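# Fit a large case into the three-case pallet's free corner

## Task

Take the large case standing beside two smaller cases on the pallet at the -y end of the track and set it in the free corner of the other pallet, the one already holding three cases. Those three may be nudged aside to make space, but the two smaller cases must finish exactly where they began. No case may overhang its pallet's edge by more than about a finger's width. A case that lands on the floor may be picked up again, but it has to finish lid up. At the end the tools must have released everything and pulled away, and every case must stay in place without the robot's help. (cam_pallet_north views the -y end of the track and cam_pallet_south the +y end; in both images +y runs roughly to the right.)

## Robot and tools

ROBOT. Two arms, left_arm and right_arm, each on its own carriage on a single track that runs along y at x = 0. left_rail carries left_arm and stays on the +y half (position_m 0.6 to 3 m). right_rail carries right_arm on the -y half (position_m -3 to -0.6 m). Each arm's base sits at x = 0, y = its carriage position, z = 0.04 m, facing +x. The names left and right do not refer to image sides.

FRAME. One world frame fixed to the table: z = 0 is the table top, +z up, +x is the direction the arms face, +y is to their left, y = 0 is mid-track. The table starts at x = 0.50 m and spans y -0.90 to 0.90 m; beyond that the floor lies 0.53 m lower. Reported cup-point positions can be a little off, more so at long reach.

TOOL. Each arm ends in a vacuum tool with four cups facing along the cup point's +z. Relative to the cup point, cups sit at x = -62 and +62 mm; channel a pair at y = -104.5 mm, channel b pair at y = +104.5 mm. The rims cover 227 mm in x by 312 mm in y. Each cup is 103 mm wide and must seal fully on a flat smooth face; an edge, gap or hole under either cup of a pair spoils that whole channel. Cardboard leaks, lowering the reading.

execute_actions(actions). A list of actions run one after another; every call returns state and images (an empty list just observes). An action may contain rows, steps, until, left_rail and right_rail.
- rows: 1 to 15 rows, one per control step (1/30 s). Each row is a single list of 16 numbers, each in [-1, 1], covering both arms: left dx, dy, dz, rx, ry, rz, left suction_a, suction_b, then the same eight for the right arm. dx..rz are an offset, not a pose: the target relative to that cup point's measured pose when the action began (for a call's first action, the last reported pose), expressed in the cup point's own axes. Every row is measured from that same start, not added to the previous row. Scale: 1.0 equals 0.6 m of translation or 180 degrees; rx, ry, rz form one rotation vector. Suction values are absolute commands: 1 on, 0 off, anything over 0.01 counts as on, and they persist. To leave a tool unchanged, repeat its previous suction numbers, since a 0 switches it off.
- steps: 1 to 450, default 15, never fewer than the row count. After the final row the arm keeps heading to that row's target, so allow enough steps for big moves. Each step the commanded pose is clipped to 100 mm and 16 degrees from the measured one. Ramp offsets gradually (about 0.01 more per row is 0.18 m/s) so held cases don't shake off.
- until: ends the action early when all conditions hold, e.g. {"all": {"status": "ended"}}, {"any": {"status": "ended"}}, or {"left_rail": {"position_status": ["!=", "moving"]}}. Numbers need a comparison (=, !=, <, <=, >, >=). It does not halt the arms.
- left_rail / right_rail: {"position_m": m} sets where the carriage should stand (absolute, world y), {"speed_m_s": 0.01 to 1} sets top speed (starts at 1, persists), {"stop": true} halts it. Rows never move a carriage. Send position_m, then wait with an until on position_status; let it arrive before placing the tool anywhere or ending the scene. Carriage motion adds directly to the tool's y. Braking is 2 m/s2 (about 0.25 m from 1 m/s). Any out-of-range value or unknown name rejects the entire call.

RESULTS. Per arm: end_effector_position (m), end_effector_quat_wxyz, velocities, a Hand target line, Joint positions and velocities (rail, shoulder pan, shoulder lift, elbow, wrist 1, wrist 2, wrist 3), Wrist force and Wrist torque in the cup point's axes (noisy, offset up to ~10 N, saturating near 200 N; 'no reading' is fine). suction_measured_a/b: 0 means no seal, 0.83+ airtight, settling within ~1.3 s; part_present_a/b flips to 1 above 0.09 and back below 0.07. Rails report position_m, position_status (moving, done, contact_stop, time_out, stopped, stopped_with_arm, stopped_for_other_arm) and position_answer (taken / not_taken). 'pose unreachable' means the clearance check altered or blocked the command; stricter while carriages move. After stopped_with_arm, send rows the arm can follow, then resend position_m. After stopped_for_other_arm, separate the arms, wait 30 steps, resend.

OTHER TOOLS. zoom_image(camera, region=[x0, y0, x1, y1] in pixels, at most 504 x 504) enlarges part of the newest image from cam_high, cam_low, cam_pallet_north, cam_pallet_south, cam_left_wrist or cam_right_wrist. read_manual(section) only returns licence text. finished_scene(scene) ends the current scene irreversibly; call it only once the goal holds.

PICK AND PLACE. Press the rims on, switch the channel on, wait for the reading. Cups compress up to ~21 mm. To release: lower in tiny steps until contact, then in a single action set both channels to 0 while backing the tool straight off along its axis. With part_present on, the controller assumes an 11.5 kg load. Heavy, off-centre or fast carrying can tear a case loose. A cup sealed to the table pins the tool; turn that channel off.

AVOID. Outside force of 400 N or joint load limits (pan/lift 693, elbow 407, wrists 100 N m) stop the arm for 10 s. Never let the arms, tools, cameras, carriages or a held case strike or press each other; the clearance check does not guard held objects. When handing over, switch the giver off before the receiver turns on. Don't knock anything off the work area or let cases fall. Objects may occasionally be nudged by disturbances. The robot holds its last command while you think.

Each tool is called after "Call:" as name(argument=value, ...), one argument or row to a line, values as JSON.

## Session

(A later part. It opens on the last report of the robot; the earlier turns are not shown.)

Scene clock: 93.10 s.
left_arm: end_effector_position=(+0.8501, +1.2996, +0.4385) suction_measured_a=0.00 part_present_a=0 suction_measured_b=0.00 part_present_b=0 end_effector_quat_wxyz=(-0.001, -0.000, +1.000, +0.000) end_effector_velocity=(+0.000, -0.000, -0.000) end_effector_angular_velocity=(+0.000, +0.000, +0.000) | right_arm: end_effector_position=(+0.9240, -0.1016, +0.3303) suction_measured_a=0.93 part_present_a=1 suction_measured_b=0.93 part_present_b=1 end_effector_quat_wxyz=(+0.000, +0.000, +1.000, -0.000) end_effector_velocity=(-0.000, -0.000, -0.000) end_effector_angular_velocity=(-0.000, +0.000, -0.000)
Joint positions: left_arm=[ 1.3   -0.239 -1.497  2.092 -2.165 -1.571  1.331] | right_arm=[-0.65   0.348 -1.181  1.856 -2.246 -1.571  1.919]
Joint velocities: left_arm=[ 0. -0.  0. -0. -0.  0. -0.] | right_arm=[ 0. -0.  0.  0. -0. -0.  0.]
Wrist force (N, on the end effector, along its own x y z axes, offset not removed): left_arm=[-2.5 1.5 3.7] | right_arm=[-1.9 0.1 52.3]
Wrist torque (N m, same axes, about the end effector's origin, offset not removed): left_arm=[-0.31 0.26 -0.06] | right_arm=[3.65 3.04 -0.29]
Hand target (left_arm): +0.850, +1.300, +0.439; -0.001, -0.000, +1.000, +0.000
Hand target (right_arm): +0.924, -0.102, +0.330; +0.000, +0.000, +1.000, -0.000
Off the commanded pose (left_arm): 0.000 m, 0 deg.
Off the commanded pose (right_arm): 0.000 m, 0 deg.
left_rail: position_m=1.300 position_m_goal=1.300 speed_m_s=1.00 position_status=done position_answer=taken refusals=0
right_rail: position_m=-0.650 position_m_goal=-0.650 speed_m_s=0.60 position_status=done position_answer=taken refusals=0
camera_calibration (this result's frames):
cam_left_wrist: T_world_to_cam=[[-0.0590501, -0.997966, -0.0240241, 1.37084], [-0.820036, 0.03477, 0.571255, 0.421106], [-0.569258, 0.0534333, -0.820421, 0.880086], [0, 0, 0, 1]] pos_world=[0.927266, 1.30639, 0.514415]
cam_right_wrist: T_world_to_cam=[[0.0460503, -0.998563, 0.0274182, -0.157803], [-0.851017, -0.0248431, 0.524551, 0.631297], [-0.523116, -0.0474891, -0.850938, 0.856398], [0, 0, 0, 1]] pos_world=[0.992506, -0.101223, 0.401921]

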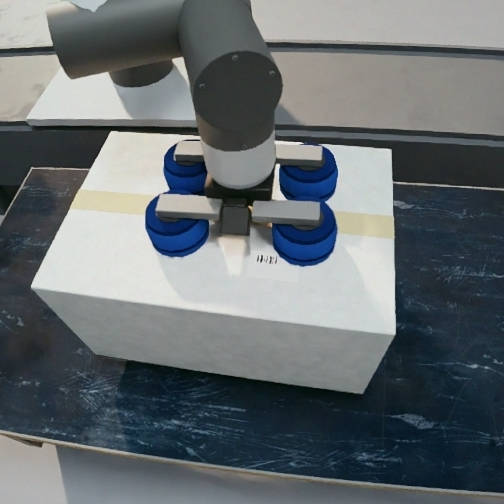

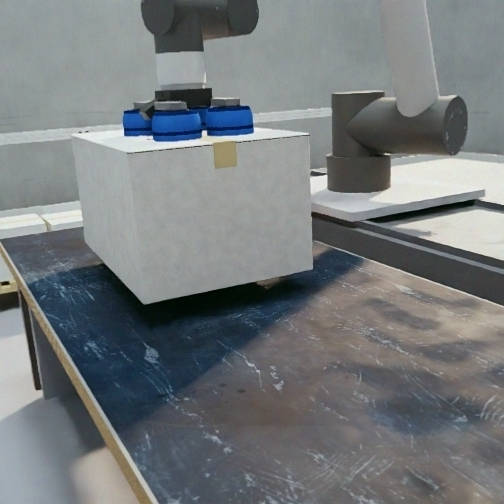

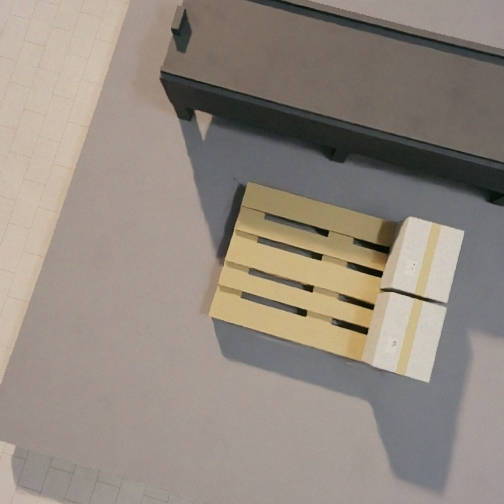

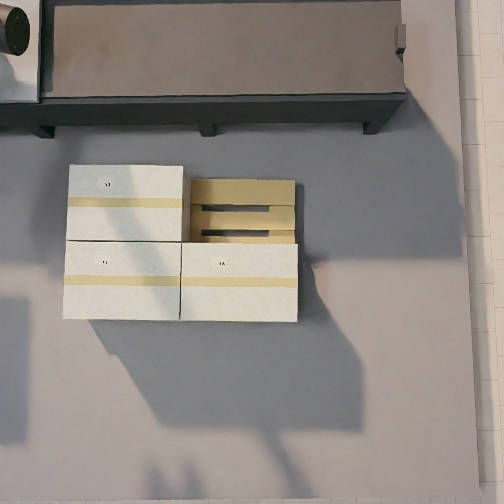

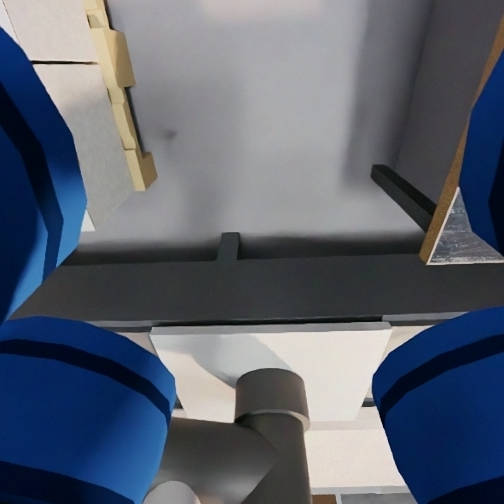

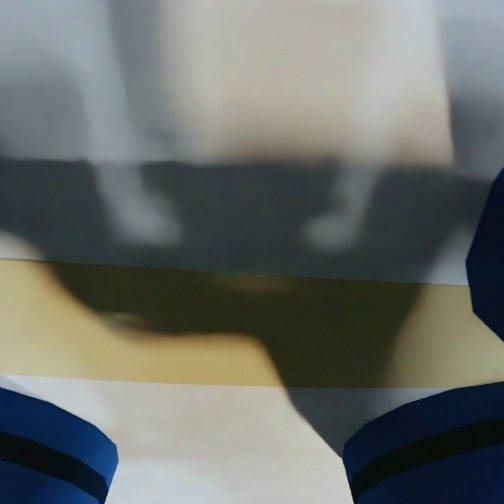

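Call:
execute_actions(
  actions=[
    {"rows":[[0,0,0,0,0,0,0,0,0,0,0.02,0,0,0,1,1],[0,0,0,0,0,0,0,0,0,0,0.04,0,0,0,1,1],[0,0,0,0,0,0,0,0,0,0,0.06,0,0,0,1,1]],"steps":25},
  ],
)

Scene clock: 98.03 s.
left_arm: end_effector_position=(+0.8501, +1.2996, +0.4385) suction_measured_a=0.00 part_present_a=0 suction_measured_b=0.00 part_present_b=0 end_effector_quat_wxyz=(-0.001, -0.000, +1.000, +0.000) end_effector_velocity=(+0.000, -0.000, -0.000) end_effector_angular_velocity=(+0.000, +0.000, -0.000) | right_arm: end_effector_position=(+0.9241, -0.1016, +0.2944) suction_measured_a=0.93 part_present_a=1 suction_measured_b=0.93 part_present_b=1 end_effector_quat_wxyz=(+0.000, +0.000, +1.000, -0.000) end_effector_velocity=(-0.000, -0.000, -0.001) end_effector_angular_velocity=(-0.000, +0.000, +0.000)
Joint positions: left_arm=[ 1.3   -0.239 -1.497  2.092 -2.165 -1.571  1.331] | right_arm=[-0.65   0.348 -1.153  1.875 -2.293 -1.572  1.919]
Joint velocities: left_arm=[ 0. -0.  0. -0.  0. -0.  0.] | right_arm=[ 0.    -0.     0.001  0.    -0.001 -0.    -0.   ]
Wrist force (N, on the end effector, along its own x y z axes, offset not removed): left_arm=[-0.6 -8.5 2.3] | right_arm=[-3.4 -0.7 51.8]
Wrist torque (N m, same axes, about the end effector's origin, offset not removed): left_arm=[-1.62 0.14 0.13] | right_arm=[3.53 3.30 -0.20]
Hand target (left_arm): +0.850, +1.300, +0.439; -0.001, -0.000, +1.000, +0.000
Hand target (right_arm): +0.924, -0.102, +0.294; +0.000, +0.000, +1.000, -0.000
Off the commanded pose (left_arm): 0.000 m, 0 deg.
Off the commanded pose (right_arm): 0.000 m, 0 deg.
left_rail: position_m=1.300 position_m_goal=1.300 speed_m_s=1.00 position_status=done position_answer=taken refusals=0
right_rail: position_m=-0.650 position_m_goal=-0.650 speed_m_s=0.60 position_status=done position_answer=taken refusals=0
camera_calibration (this result's frames):
cam_left_wrist: T_world_to_cam=[[-0.0590498, -0.997966, -0.0240241, 1.37084], [-0.820036, 0.0347698, 0.571255, 0.421107], [-0.569258, 0.0534331, -0.820421, 0.880086], [0, 0, 0, 1]] pos_world=[0.927266, 1.30639, 0.514415]
cam_right_wrist: T_world_to_cam=[[0.0460487, -0.998562, 0.0274521, -0.156821], [-0.851034, -0.0248254, 0.524524, 0.650208], [-0.523088, -0.0475163, -0.850953, 0.825849], [0, 0, 0, 1]] pos_world=[0.992563, -0.101212, 0.366014]

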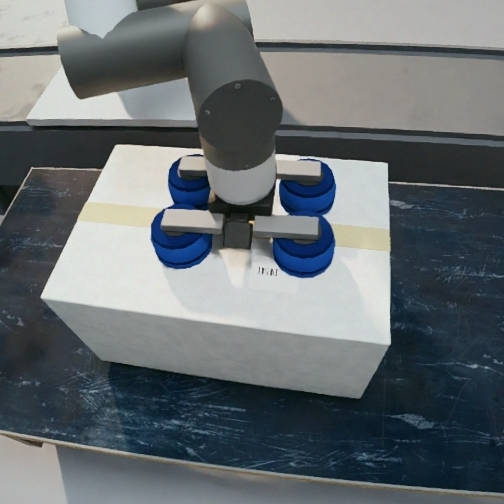

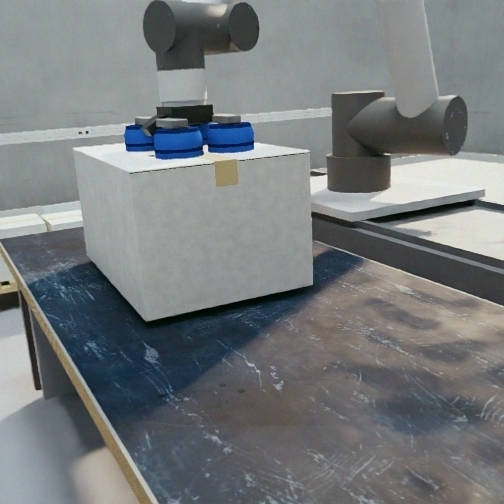

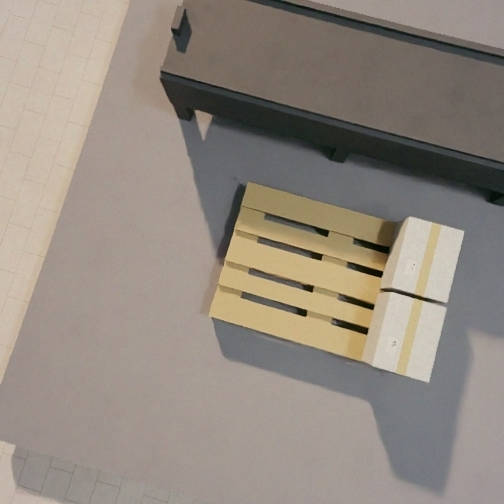

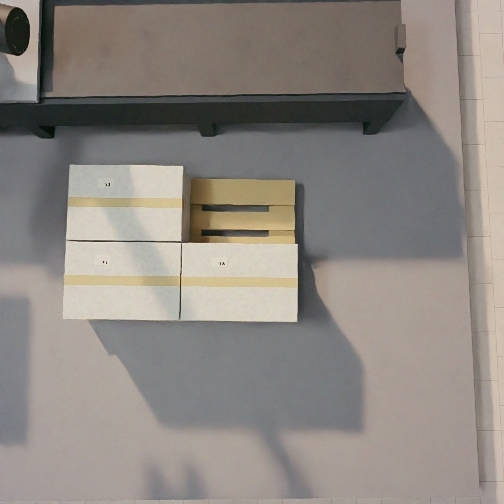

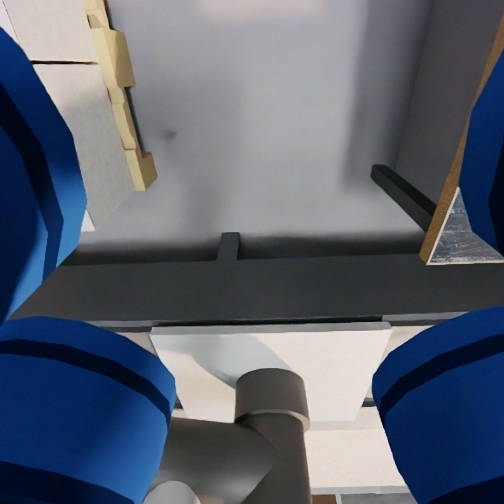

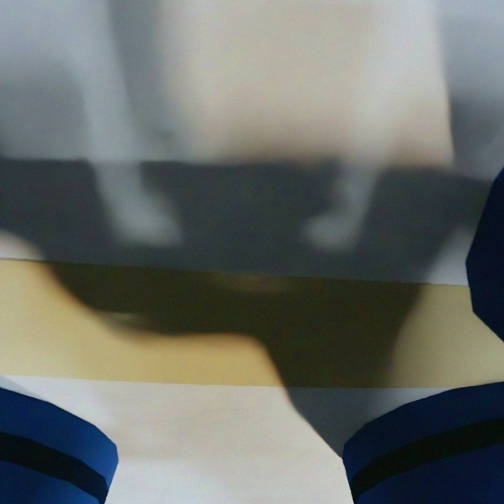

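Call:
execute_actions(
  actions=[
    {"rows":[[0,0,0,0,0,0,0,0,0,0,0.01,0,0,0,1,1],[0,0,0,0,0,0,0,0,0,0,0.02,0,0,0,1,1],[0,0,0,0,0,0,0,0,0,0,0.025,0,0,0,1,1]],"steps":15},
  ],
)

Scene clock: 104.77 s.
left_arm: end_effector_position=(+0.8501, +1.2996, +0.4385) suction_measured_a=0.00 part_present_a=0 suction_measured_b=0.00 part_present_b=0 end_effector_quat_wxyz=(-0.001, -0.000, +1.000, +0.000) end_effector_velocity=(-0.000, +0.000, +0.000) end_effector_angular_velocity=(+0.000, -0.000, +0.000) | right_arm: end_effector_position=(+0.9241, -0.1016, +0.2799) suction_measured_a=0.93 part_present_a=1 suction_measured_b=0.93 part_present_b=1 end_effector_quat_wxyz=(+0.000, +0.000, +1.000, -0.000) end_effector_velocity=(+0.000, +0.000, -0.004) end_effector_angular_velocity=(+0.000, -0.000, +0.000)
Joint positions: left_arm=[ 1.3   -0.239 -1.497  2.092 -2.165 -1.571  1.331] | right_arm=[-0.65   0.348 -1.142  1.883 -2.312 -1.571  1.919]
Joint velocities: left_arm=[ 0. -0. -0.  0. -0.  0. -0.] | right_arm=[ 0.     0.     0.003  0.002 -0.005  0.    -0.   ]
Wrist force (N, on the end effector, along its own x y z axes, offset not removed): left_arm=[-2.8 -0.4 4.9] | right_arm=[-2.3 -1.5 54.0]
Wrist torque (N m, same axes, about the end effector's origin, offset not removed): left_arm=[-0.64 0.21 -0.20] | right_arm=[3.41 3.14 -0.28]
Hand target (left_arm): +0.850, +1.300, +0.439; -0.001, -0.000, +1.000, +0.000
Hand target (right_arm): +0.924, -0.102, +0.279; +0.000, +0.000, +1.000, -0.000
Off the commanded pose (left_arm): 0.000 m, 0 deg.
Off the commanded pose (right_arm): 0.000 m, 0 deg.
left_rail: position_m=1.300 position_m_goal=1.300 speed_m_s=1.00 position_status=done position_answer=taken refusals=0
right_rail: position_m=-0.650 position_m_goal=-0.650 speed_m_s=0.60 position_status=done position_answer=taken refusals=0
camera_calibration (this result's frames):
cam_left_wrist: T_world_to_cam=[[-0.05905, -0.997966, -0.024024, 1.37084], [-0.820036, 0.03477, 0.571255, 0.421106], [-0.569258, 0.0534331, -0.820421, 0.880086], [0, 0, 0, 1]] pos_world=[0.927266, 1.30639, 0.514415]
cam_right_wrist: T_world_to_cam=[[0.0460493, -0.998563, 0.0274005, -0.156386], [-0.851023, -0.0248521, 0.524539, 0.657823], [-0.523105, -0.0474732, -0.850945, 0.813525], [0, 0, 0, 1]] pos_world=[0.992583, -0.101193, 0.351496]

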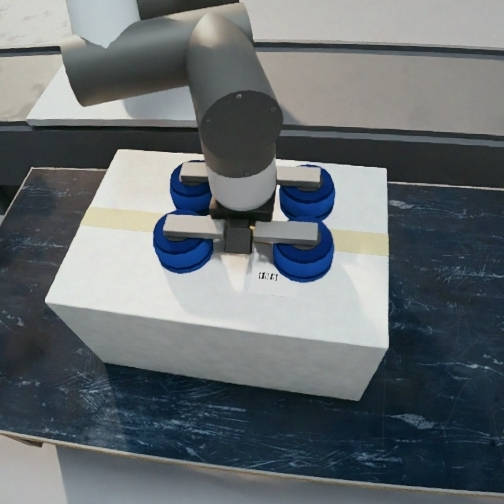

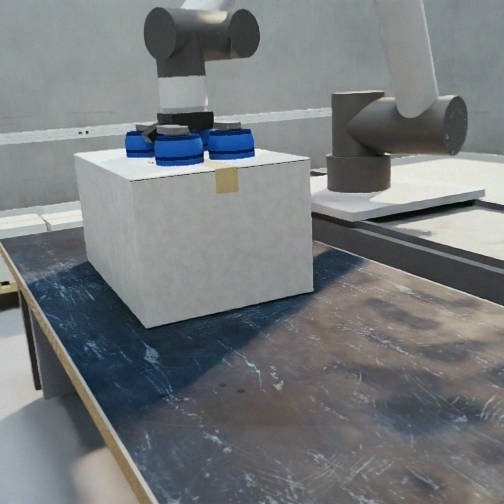

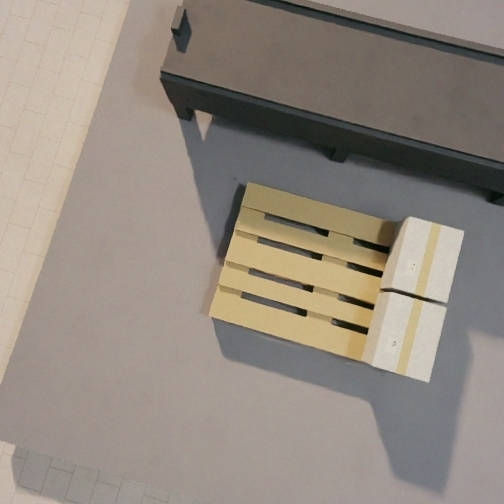

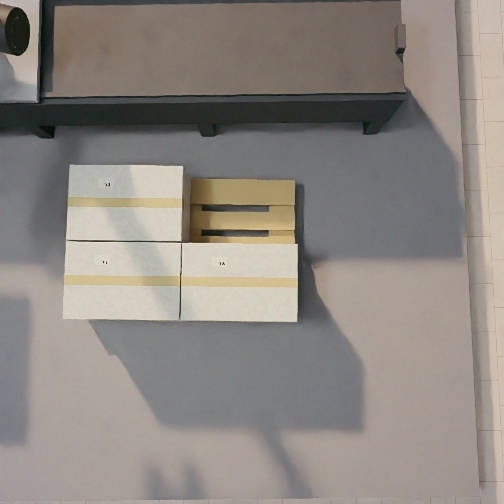

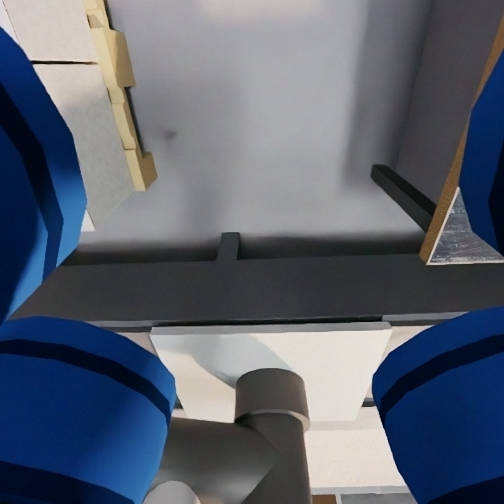

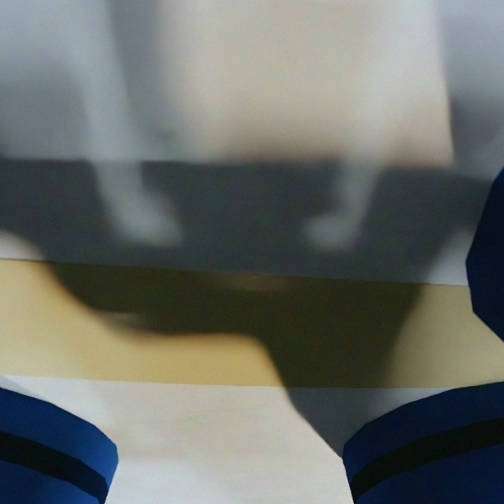

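Call:
execute_actions(
  actions=[
    {"rows":[[0,0,0,0,0,0,0,0,0,0,0.008,0,0,0,1,1],[0,0,0,0,0,0,0,0,0,0,0.016,0,0,0,1,1],[0,0,0,0,0,0,0,0,0,0,0.02,0,0,0,1,1]],"steps":20},
  ],
)

Scene clock: 121.27 s.
left_arm: end_effector_position=(+0.8501, +1.2996, +0.4385) suction_measured_a=0.00 part_present_a=0 suction_measured_b=0.00 part_present_b=0 end_effector_quat_wxyz=(-0.001, -0.000, +1.000, +0.000) end_effector_velocity=(-0.000, +0.000, +0.000) end_effector_angular_velocity=(-0.000, -0.000, +0.000) | right_arm: end_effector_position=(+0.9256, -0.1011, +0.2776) suction_measured_a=0.93 part_present_a=1 suction_measured_b=0.93 part_present_b=1 end_effector_quat_wxyz=(+0.002, +0.000, +1.000, +0.000) end_effector_velocity=(+0.000, -0.000, -0.000) end_effector_angular_velocity=(-0.000, +0.000, -0.000)
Joint positions: left_arm=[ 1.3   -0.239 -1.497  2.092 -2.165 -1.571  1.331] | right_arm=[-0.65   0.348 -1.139  1.884 -2.32  -1.572  1.919]
Joint velocities: left_arm=[ 0.  0. -0.  0. -0.  0. -0.] | right_arm=[ 0. -0.  0. -0.  0. -0.  0.]
Wrist force (N, on the end effector, along its own x y z axes, offset not removed): left_arm=[-6.1 4.0 7.8] | right_arm=[12.9 12.4 -47.1]
Wrist torque (N m, same axes, about the end effector's origin, offset not removed): left_arm=[0.20 0.82 0.02] | right_arm=[9.13 11.63 1.90]
Hand target (left_arm): +0.850, +1.300, +0.439; -0.001, -0.000, +1.000, +0.000
Hand target (right_arm): +0.926, -0.101, +0.277; +0.002, +0.000, +1.000, +0.000
Off the commanded pose (left_arm): 0.000 m, 0 deg.
Off the commanded pose (right_arm): 0.010 m, 0 deg.
FORCE FAULT: contact force on the right arm reached its limit, and that arm stopped for 10 seconds. The contact can be on any part of that arm, not only on its tool. That arm's remaining commands of this call were not run. That arm holds still and accepts commands again. Move the arm away from the contact; if what it grips holds it there, let go first. Pushing or pulling that hard again can fault the arm again.
left_rail: position_m=1.300 position_m_goal=1.300 speed_m_s=1.00 position_status=done position_answer=taken refusals=0
right_rail: position_m=-0.650 position_m_goal=-0.650 speed_m_s=0.60 position_status=done position_answer=taken refusals=0
camera_calibration (this result's frames):
cam_left_wrist: T_world_to_cam=[[-0.0590499, -0.997966, -0.0240241, 1.37084], [-0.820036, 0.0347698, 0.571255, 0.421106], [-0.569258, 0.0534332, -0.820421, 0.880086], [0, 0, 0, 1]] pos_world=[0.927266, 1.30639, 0.514415]
cam_right_wrist: T_world_to_cam=[[0.0459158, -0.998601, 0.0262082, -0.155427], [-0.853093, -0.0255482, 0.521134, 0.663097], [-0.519735, -0.0462863, -0.853073, 0.809912], [0, 0, 0, 1]] pos_world=[0.993759, -0.100781, 0.349425]

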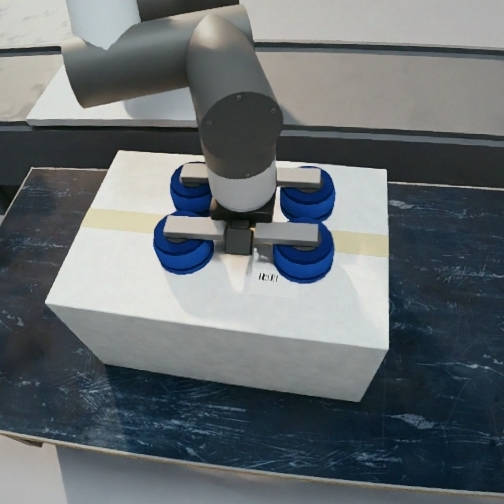

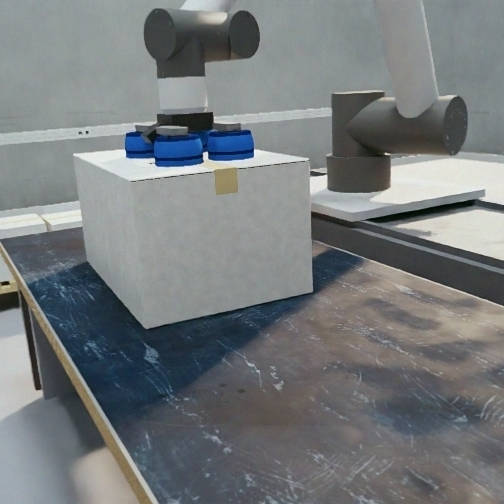

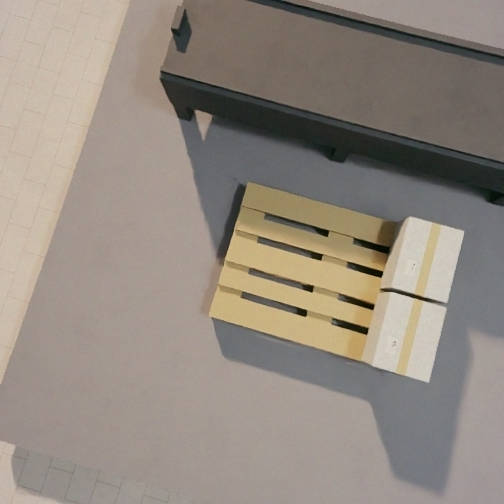

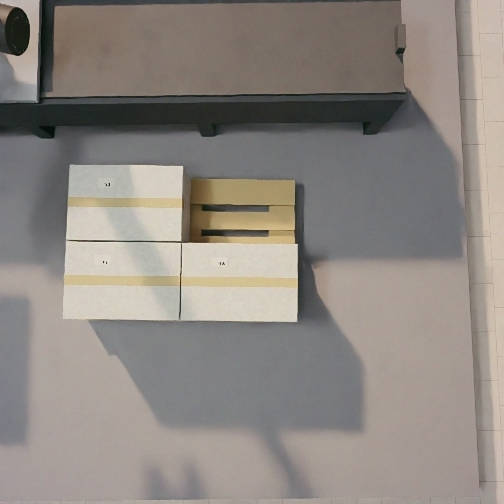

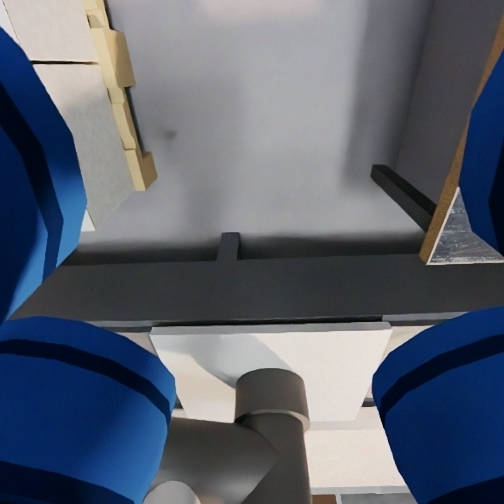

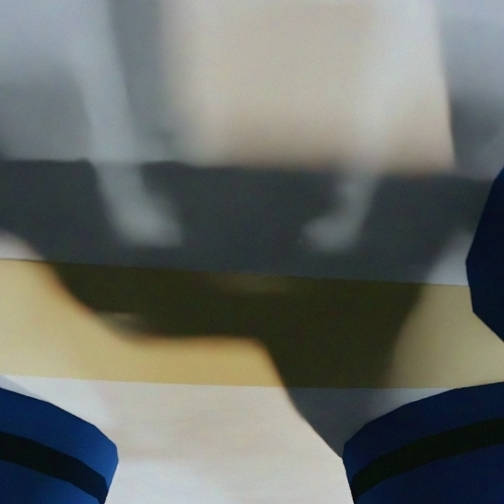

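Call:
execute_actions(
  actions=[
    {"rows":[[0,0,0,0,0,0,0,0,0,0,-0.3,0,0,0,0,0]],"steps":40},
    {"right_rail":{"position_m":-1.8,"speed_m_s":1},"steps":90,"until":{"all":{"status":"ended"}}},
    {"left_rail":{"position_m":0.6},"steps":90,"until":{"all":{"status":"ended"}}},
    {"rows":[[-0.125,-1,0,0,0,0,0,0,0,0,0,0,0,0,0,0]],"steps":80},
    {"rows":[[0,-0.168,0.18,0,0,0,0,0,0,0,0,0,0,0,0,0]],"steps":50},
  ],
)

Scene clock: 143.23 s.
left_arm: end_effector_position=(+0.9245, -0.1011, +0.3301) suction_measured_a=0.00 part_present_a=0 suction_measured_b=0.00 part_present_b=0 end_effector_quat_wxyz=(-0.000, -0.000, +1.000, +0.000) end_effector_velocity=(-0.000, -0.000, -0.000) end_effector_angular_velocity=(-0.000, -0.000, -0.000) | right_arm: end_effector_position=(+0.9246, -1.2514, +0.4576) suction_measured_a=0.01 part_present_a=0 suction_measured_b=0.01 part_present_b=0 end_effector_quat_wxyz=(+0.002, +0.000, +1.000, +0.000) end_effector_velocity=(+0.000, +0.000, -0.000) end_effector_angular_velocity=(+0.000, +0.000, +0.000)
Joint positions: left_arm=[ 0.6   -0.823 -1.098  1.722 -2.193 -1.571  0.748] | right_arm=[-1.8    0.348 -1.266  1.773 -2.082 -1.572  1.919]
Joint velocities: left_arm=[ 0. -0.  0. -0. -0.  0. -0.] | right_arm=[ 0. -0.  0. -0. -0.  0. -0.]
Wrist force (N, on the end effector, along its own x y z axes, offset not removed): left_arm=[-4.6 -0.5 8.1] | right_arm=[-1.9 0.6 1.4]
Wrist torque (N m, same axes, about the end effector's origin, offset not removed): left_arm=[-0.68 0.41 -0.20] | right_arm=[0.26 0.03 -0.23]
Hand target (left_arm): +0.925, -0.101, +0.330; -0.000, -0.000, +1.000, +0.000
Hand target (right_arm): +0.925, -1.251, +0.458; +0.002, +0.000, +1.000, +0.000
Off the commanded pose (left_arm): 0.000 m, 0 deg.
Off the commanded pose (right_arm): 0.000 m, 0 deg.
left_rail: position_m=0.600 position_m_goal=0.600 speed_m_s=1.00 position_status=done position_answer=taken refusals=0
right_rail: position_m=-1.800 position_m_goal=-1.800 speed_m_s=1.00 position_status=done position_answer=taken refusals=0
camera_calibration (this result's frames):
cam_left_wrist: T_world_to_cam=[[-0.0591163, -0.997947, -0.0246567, -0.0249391], [-0.820246, 0.0344824, 0.570971, 0.593055], [-0.568949, 0.0539783, -0.8206, 0.908132], [0, 0, 0, 1]] pos_world=[1.00166, -0.0943573, 0.405981]
cam_right_wrist: T_world_to_cam=[[0.0459153, -0.998601, 0.0262304, -1.30887], [-0.853096, -0.0255365, 0.521129, 0.539055], [-0.51973, -0.0463048, -0.853075, 0.909745], [0, 0, 0, 1]] pos_world=[0.992785, -1.25115, 0.529496]

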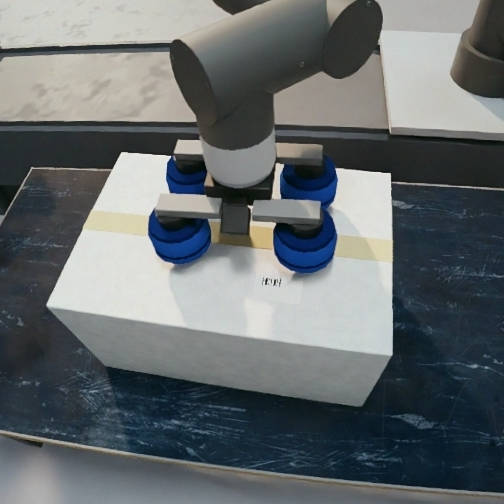

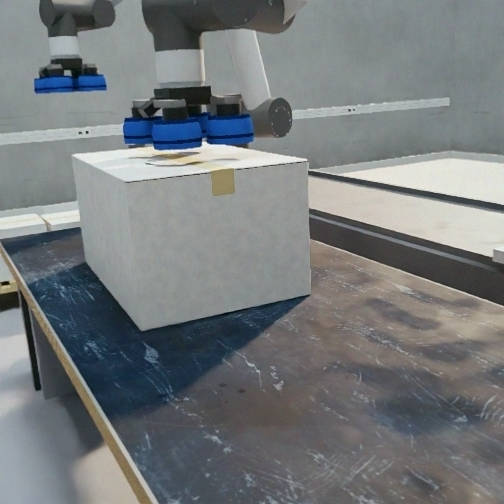

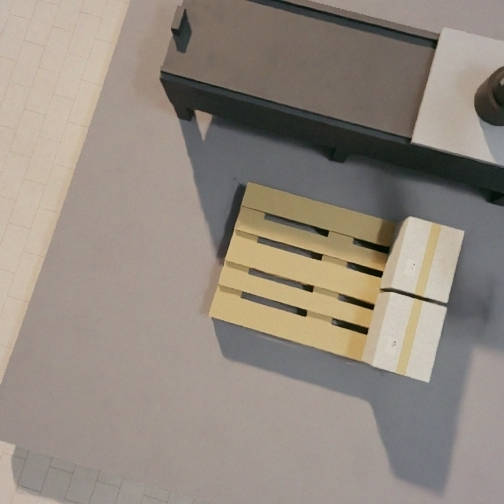

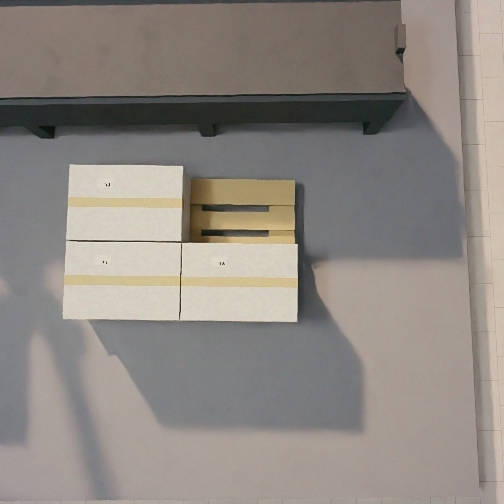

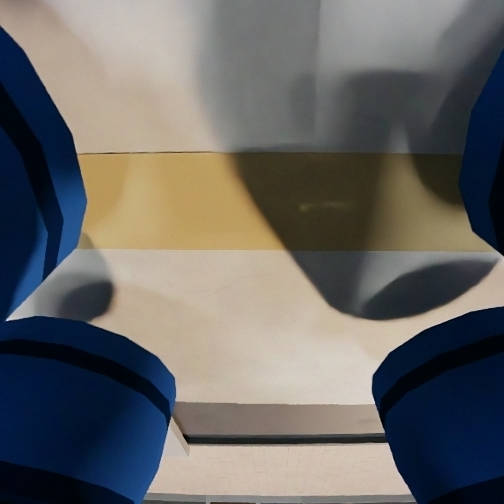

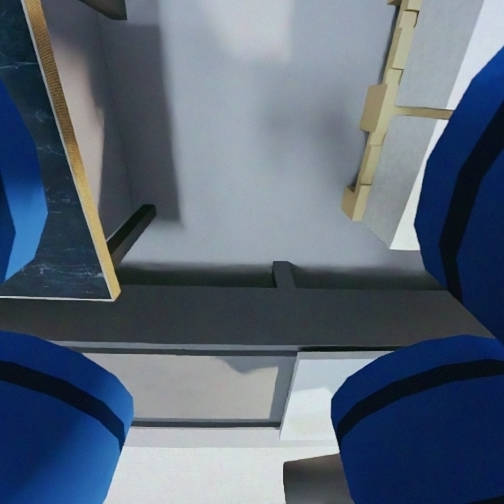

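Call:
execute_actions(
  actions=[
    {"rows":[[0,0,0.065,0,0,0,1,1,0,0,0,0,0,0,0,0]],"steps":50},
    {"rows":[[0,0,-0.02,0,0,0,1,1,0,0,0,0,0,0,0,0],[0,0,-0.05,0,0,0,1,1,0,0,0,0,0,0,0,0],[0,0,-0.1,0,0,0,1,1,0,0,0,0,0,0,0,0],[0,0,-0.18,0,0,0,1,1,0,0,0,0,0,0,0,0]],"steps":35},
    {"rows":[[0.02,0.03,0,0,0,0,1,1,0,0,0,0,0,0,0,0],[0.04,0.08,0,0,0,0,1,1,0,0,0,0,0,0,0,0],[0.06,0.14,0,0,0,0,1,1,0,0,0,0,0,0,0,0],[0.1,0.2,0,0,0,0,1,1,0,0,0,0,0,0,0,0],[0.22,1,0,0,0,0,1,1,0,0,0,0,0,0,0,0]],"steps":80},
    {"left_rail":{"position_m":2.8,"speed_m_s":0.6},"steps":200,"until":{"all":{"status":"ended"}}},
  ],
)

Scene clock: 168.77 s.
left_arm: end_effector_position=(+0.7930, +2.6989, +0.3996) suction_measured_a=0.91 part_present_a=1 suction_measured_b=0.91 part_present_b=1 end_effector_quat_wxyz=(-0.001, -0.000, +1.000, +0.000) end_effector_velocity=(+0.000, -0.006, +0.002) end_effector_angular_velocity=(-0.016, -0.000, -0.002) | right_arm: end_effector_position=(+0.9246, -1.2514, +0.4576) suction_measured_a=0.01 part_present_a=0 suction_measured_b=0.01 part_present_b=0 end_effector_quat_wxyz=(+0.002, +0.000, +1.000, +0.000) end_effector_velocity=(-0.000, -0.000, +0.000) end_effector_angular_velocity=(+0.000, -0.000, +0.000)
Joint positions: left_arm=[ 2.8   -0.381 -1.523  2.187 -2.234 -1.571  1.19 ] | right_arm=[-1.8    0.348 -1.266  1.773 -2.082 -1.572  1.919]
Joint velocities: left_arm=[ 0.    -0.002  0.    -0.001 -0.005 -0.014  0.   ] | right_arm=[ 0. -0. -0.  0. -0.  0. -0.]
Wrist force (N, on the end effector, along its own x y z axes, offset not removed): left_arm=[-4.9 8.5 52.9] | right_arm=[-0.6 0.4 2.4]
Wrist torque (N m, same axes, about the end effector's origin, offset not removed): left_arm=[3.35 5.22 -0.16] | right_arm=[0.23 -0.18 -0.29]
Hand target (left_arm): +0.793, +2.699, +0.400; -0.001, -0.000, +1.000, +0.000
Hand target (right_arm): +0.925, -1.251, +0.458; +0.002, +0.000, +1.000, +0.000
Off the commanded pose (left_arm): 0.000 m, 0 deg.
Off the commanded pose (right_arm): 0.000 m, 0 deg.
left_rail: position_m=2.800 position_m_goal=2.800 speed_m_s=0.60 position_status=done position_answer=taken refusals=0
right_rail: position_m=-1.800 position_m_goal=-1.800 speed_m_s=1.00 position_status=done position_answer=taken refusals=0
camera_calibration (this result's frames):
cam_left_wrist: T_world_to_cam=[[-0.0590604, -0.997964, -0.0240594, 2.76299], [-0.820025, 0.0347574, 0.571271, 0.347852], [-0.569272, 0.0534688, -0.820409, 0.740745], [0, 0, 0, 1]] pos_world=[0.870116, 2.70567, 0.475472]
cam_right_wrist: T_world_to_cam=[[0.0459156, -0.998601, 0.0262303, -1.30887], [-0.853096, -0.0255368, 0.521129, 0.539055], [-0.51973, -0.0463049, -0.853075, 0.909745], [0, 0, 0, 1]] pos_world=[0.992784, -1.25115, 0.529496]

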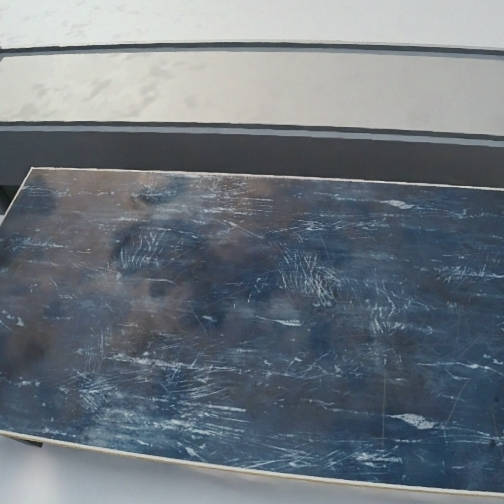

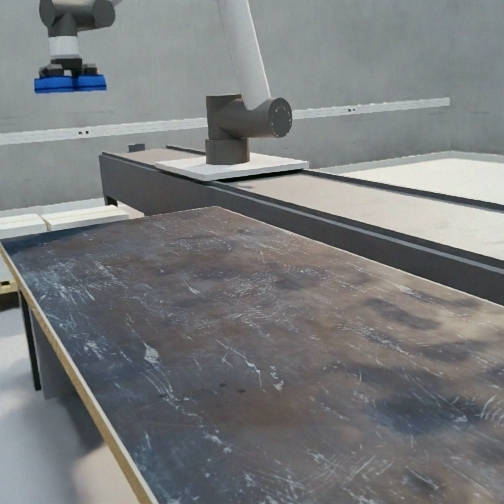

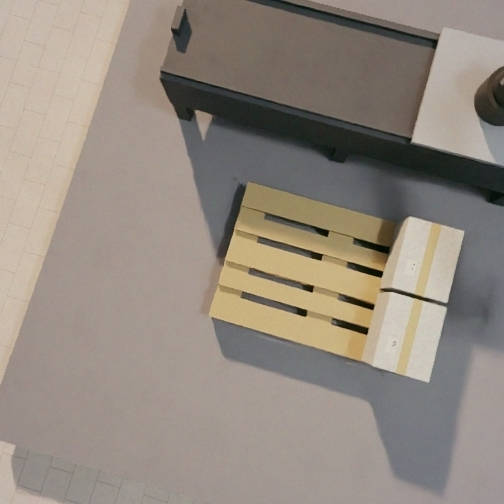

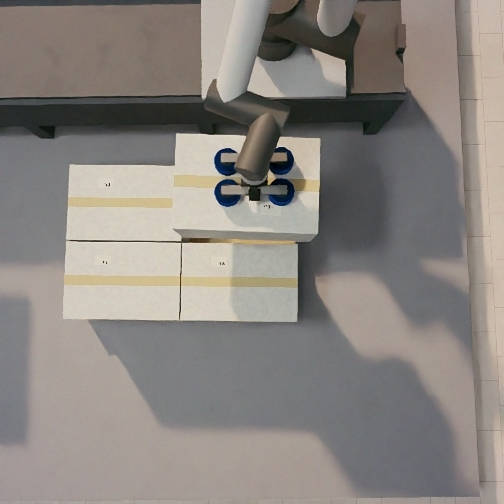

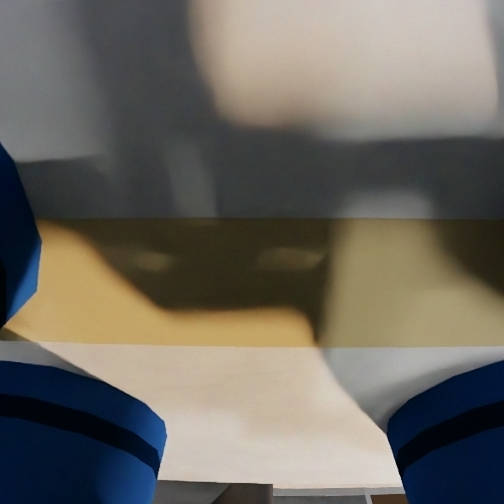

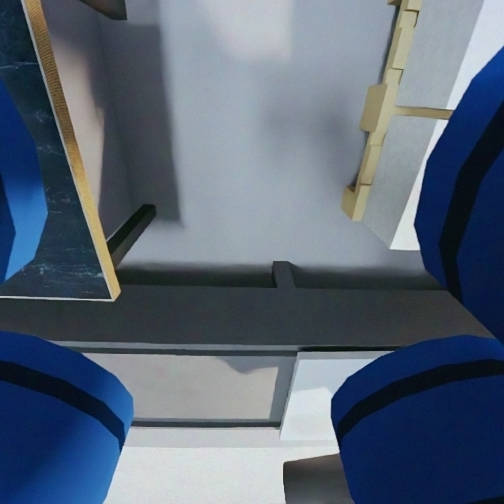

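Call:
execute_actions(
  actions=[
    {"rows":[[0.01,-0.01,0.03,0,0,0,1,1,0,0,0,0,0,0,0,0],[0.02,-0.02,0.08,0,0,0,1,1,0,0,0,0,0,0,0,0],[0.03,-0.025,0.14,0,0,0,1,1,0,0,0,0,0,0,0,0],[0.033,-0.028,0.2,0,0,0,1,1,0,0,0,0,0,0,0,0],[0.033,-0.028,0.28,0,0,0,1,1,0,0,0,0,0,0,0,0]],"steps":45},
  ],
)

Call:
zoom_image(
  camera="cam_pallet_south",
  region=[50,110,350,340],
)

Scene clock: 185.23 s.
left_arm: end_effector_position=(+0.7729, +2.6822, +0.2317) suction_measured_a=0.91 part_present_a=1 suction_measured_b=0.91 part_present_b=1 end_effector_quat_wxyz=(-0.001, -0.000, +1.000, +0.000) end_effector_velocity=(-0.000, -0.000, -0.000) end_effector_angular_velocity=(+0.000, +0.000, -0.000) | right_arm: end_effector_position=(+0.9246, -1.2514, +0.4576) suction_measured_a=0.01 part_present_a=0 suction_measured_b=0.01 part_present_b=0 end_effector_quat_wxyz=(+0.002, +0.000, +1.000, +0.000) end_effector_velocity=(+0.000, +0.000, -0.000) end_effector_angular_velocity=(+0.000, +0.000, +0.000)
Joint positions: left_arm=[ 2.8   -0.411 -1.359  2.323 -2.534 -1.571  1.159] | right_arm=[-1.8    0.348 -1.266  1.773 -2.082 -1.572  1.919]
Joint velocities: left_arm=[ 0. -0.  0.  0. -0.  0. -0.] | right_arm=[ 0. -0.  0. -0.  0.  0. -0.]
Wrist force (N, on the end effector, along its own x y z axes, offset not removed): left_arm=[-0.3 6.1 56.1] | right_arm=[-1.4 -1.7 0.4]
Wrist torque (N m, same axes, about the end effector's origin, offset not removed): left_arm=[4.81 4.70 -0.03] | right_arm=[-0.12 0.02 -0.36]
Hand target (left_arm): +0.773, +2.682, +0.232; -0.001, -0.000, +1.000, +0.000
Hand target (right_arm): +0.925, -1.251, +0.458; +0.002, +0.000, +1.000, +0.000
Off the commanded pose (left_arm): 0.000 m, 0 deg.
Off the commanded pose (right_arm): 0.000 m, 0 deg.
left_rail: position_m=2.800 position_m_goal=2.800 speed_m_s=0.60 position_status=done position_answer=taken refusals=0
right_rail: position_m=-1.800 position_m_goal=-1.800 speed_m_s=1.00 position_status=done position_answer=taken refusals=0
camera_calibration (this result's frames):
cam_left_wrist: T_world_to_cam=[[-0.0590566, -0.997964, -0.0240923, 2.74111], [-0.820038, 0.0347366, 0.571254, 0.427921], [-0.569254, 0.0534929, -0.82042, 0.592375], [0, 0, 0, 1]] pos_world=[0.850004, 2.68898, 0.307584]
cam_right_wrist: T_world_to_cam=[[0.0459157, -0.998601, 0.0262304, -1.30887], [-0.853096, -0.0255368, 0.521128, 0.539055], [-0.519729, -0.046305, -0.853075, 0.909745], [0, 0, 0, 1]] pos_world=[0.992784, -1.25115, 0.529496]

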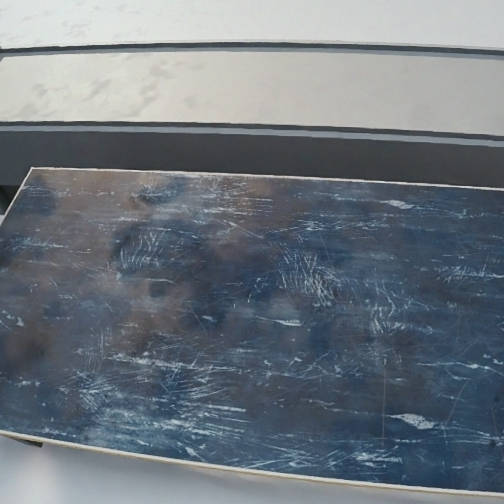

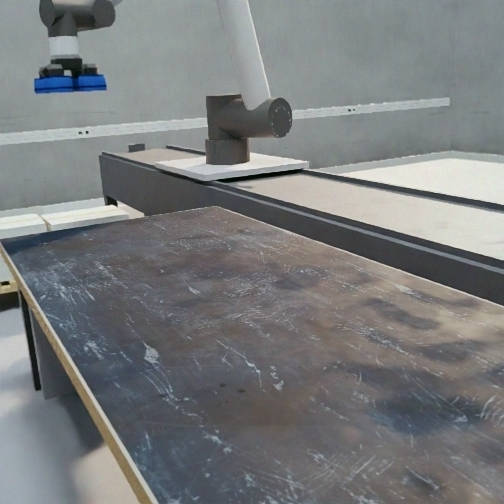

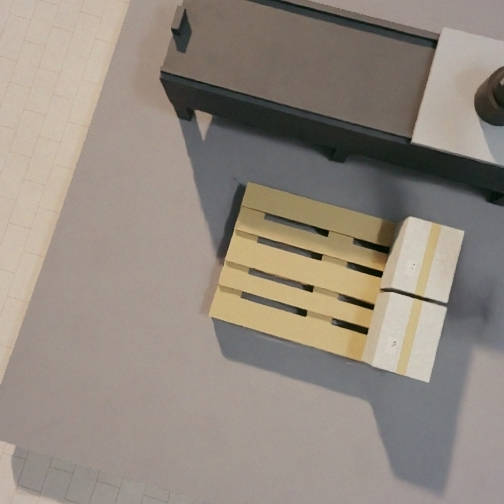

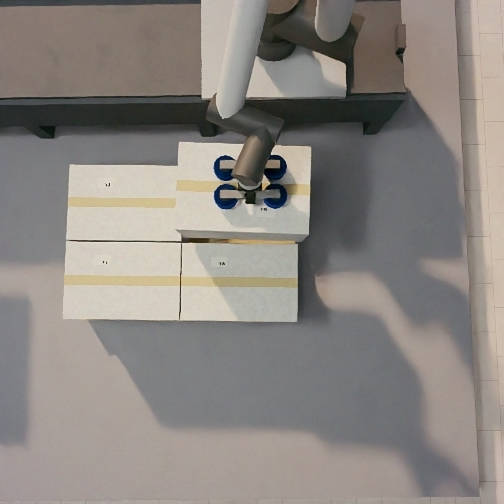

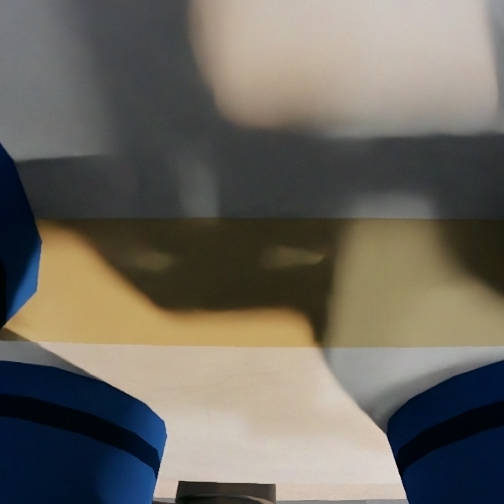

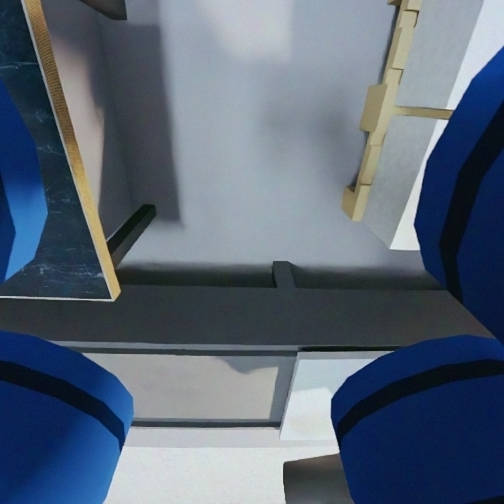

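Region (50, 110, 350, 340) of cam_pallet_south's 504x504 image, scaled by 1.680, with more detail than that image has; it fills the top 386 rows of this view, and the rest is white.

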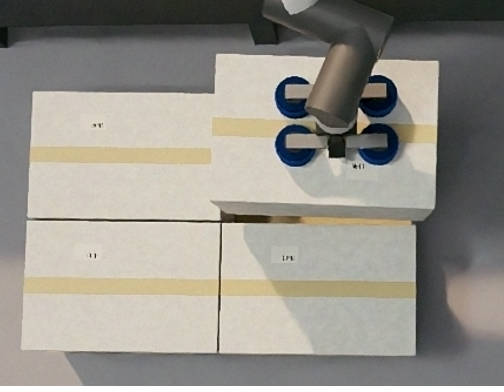

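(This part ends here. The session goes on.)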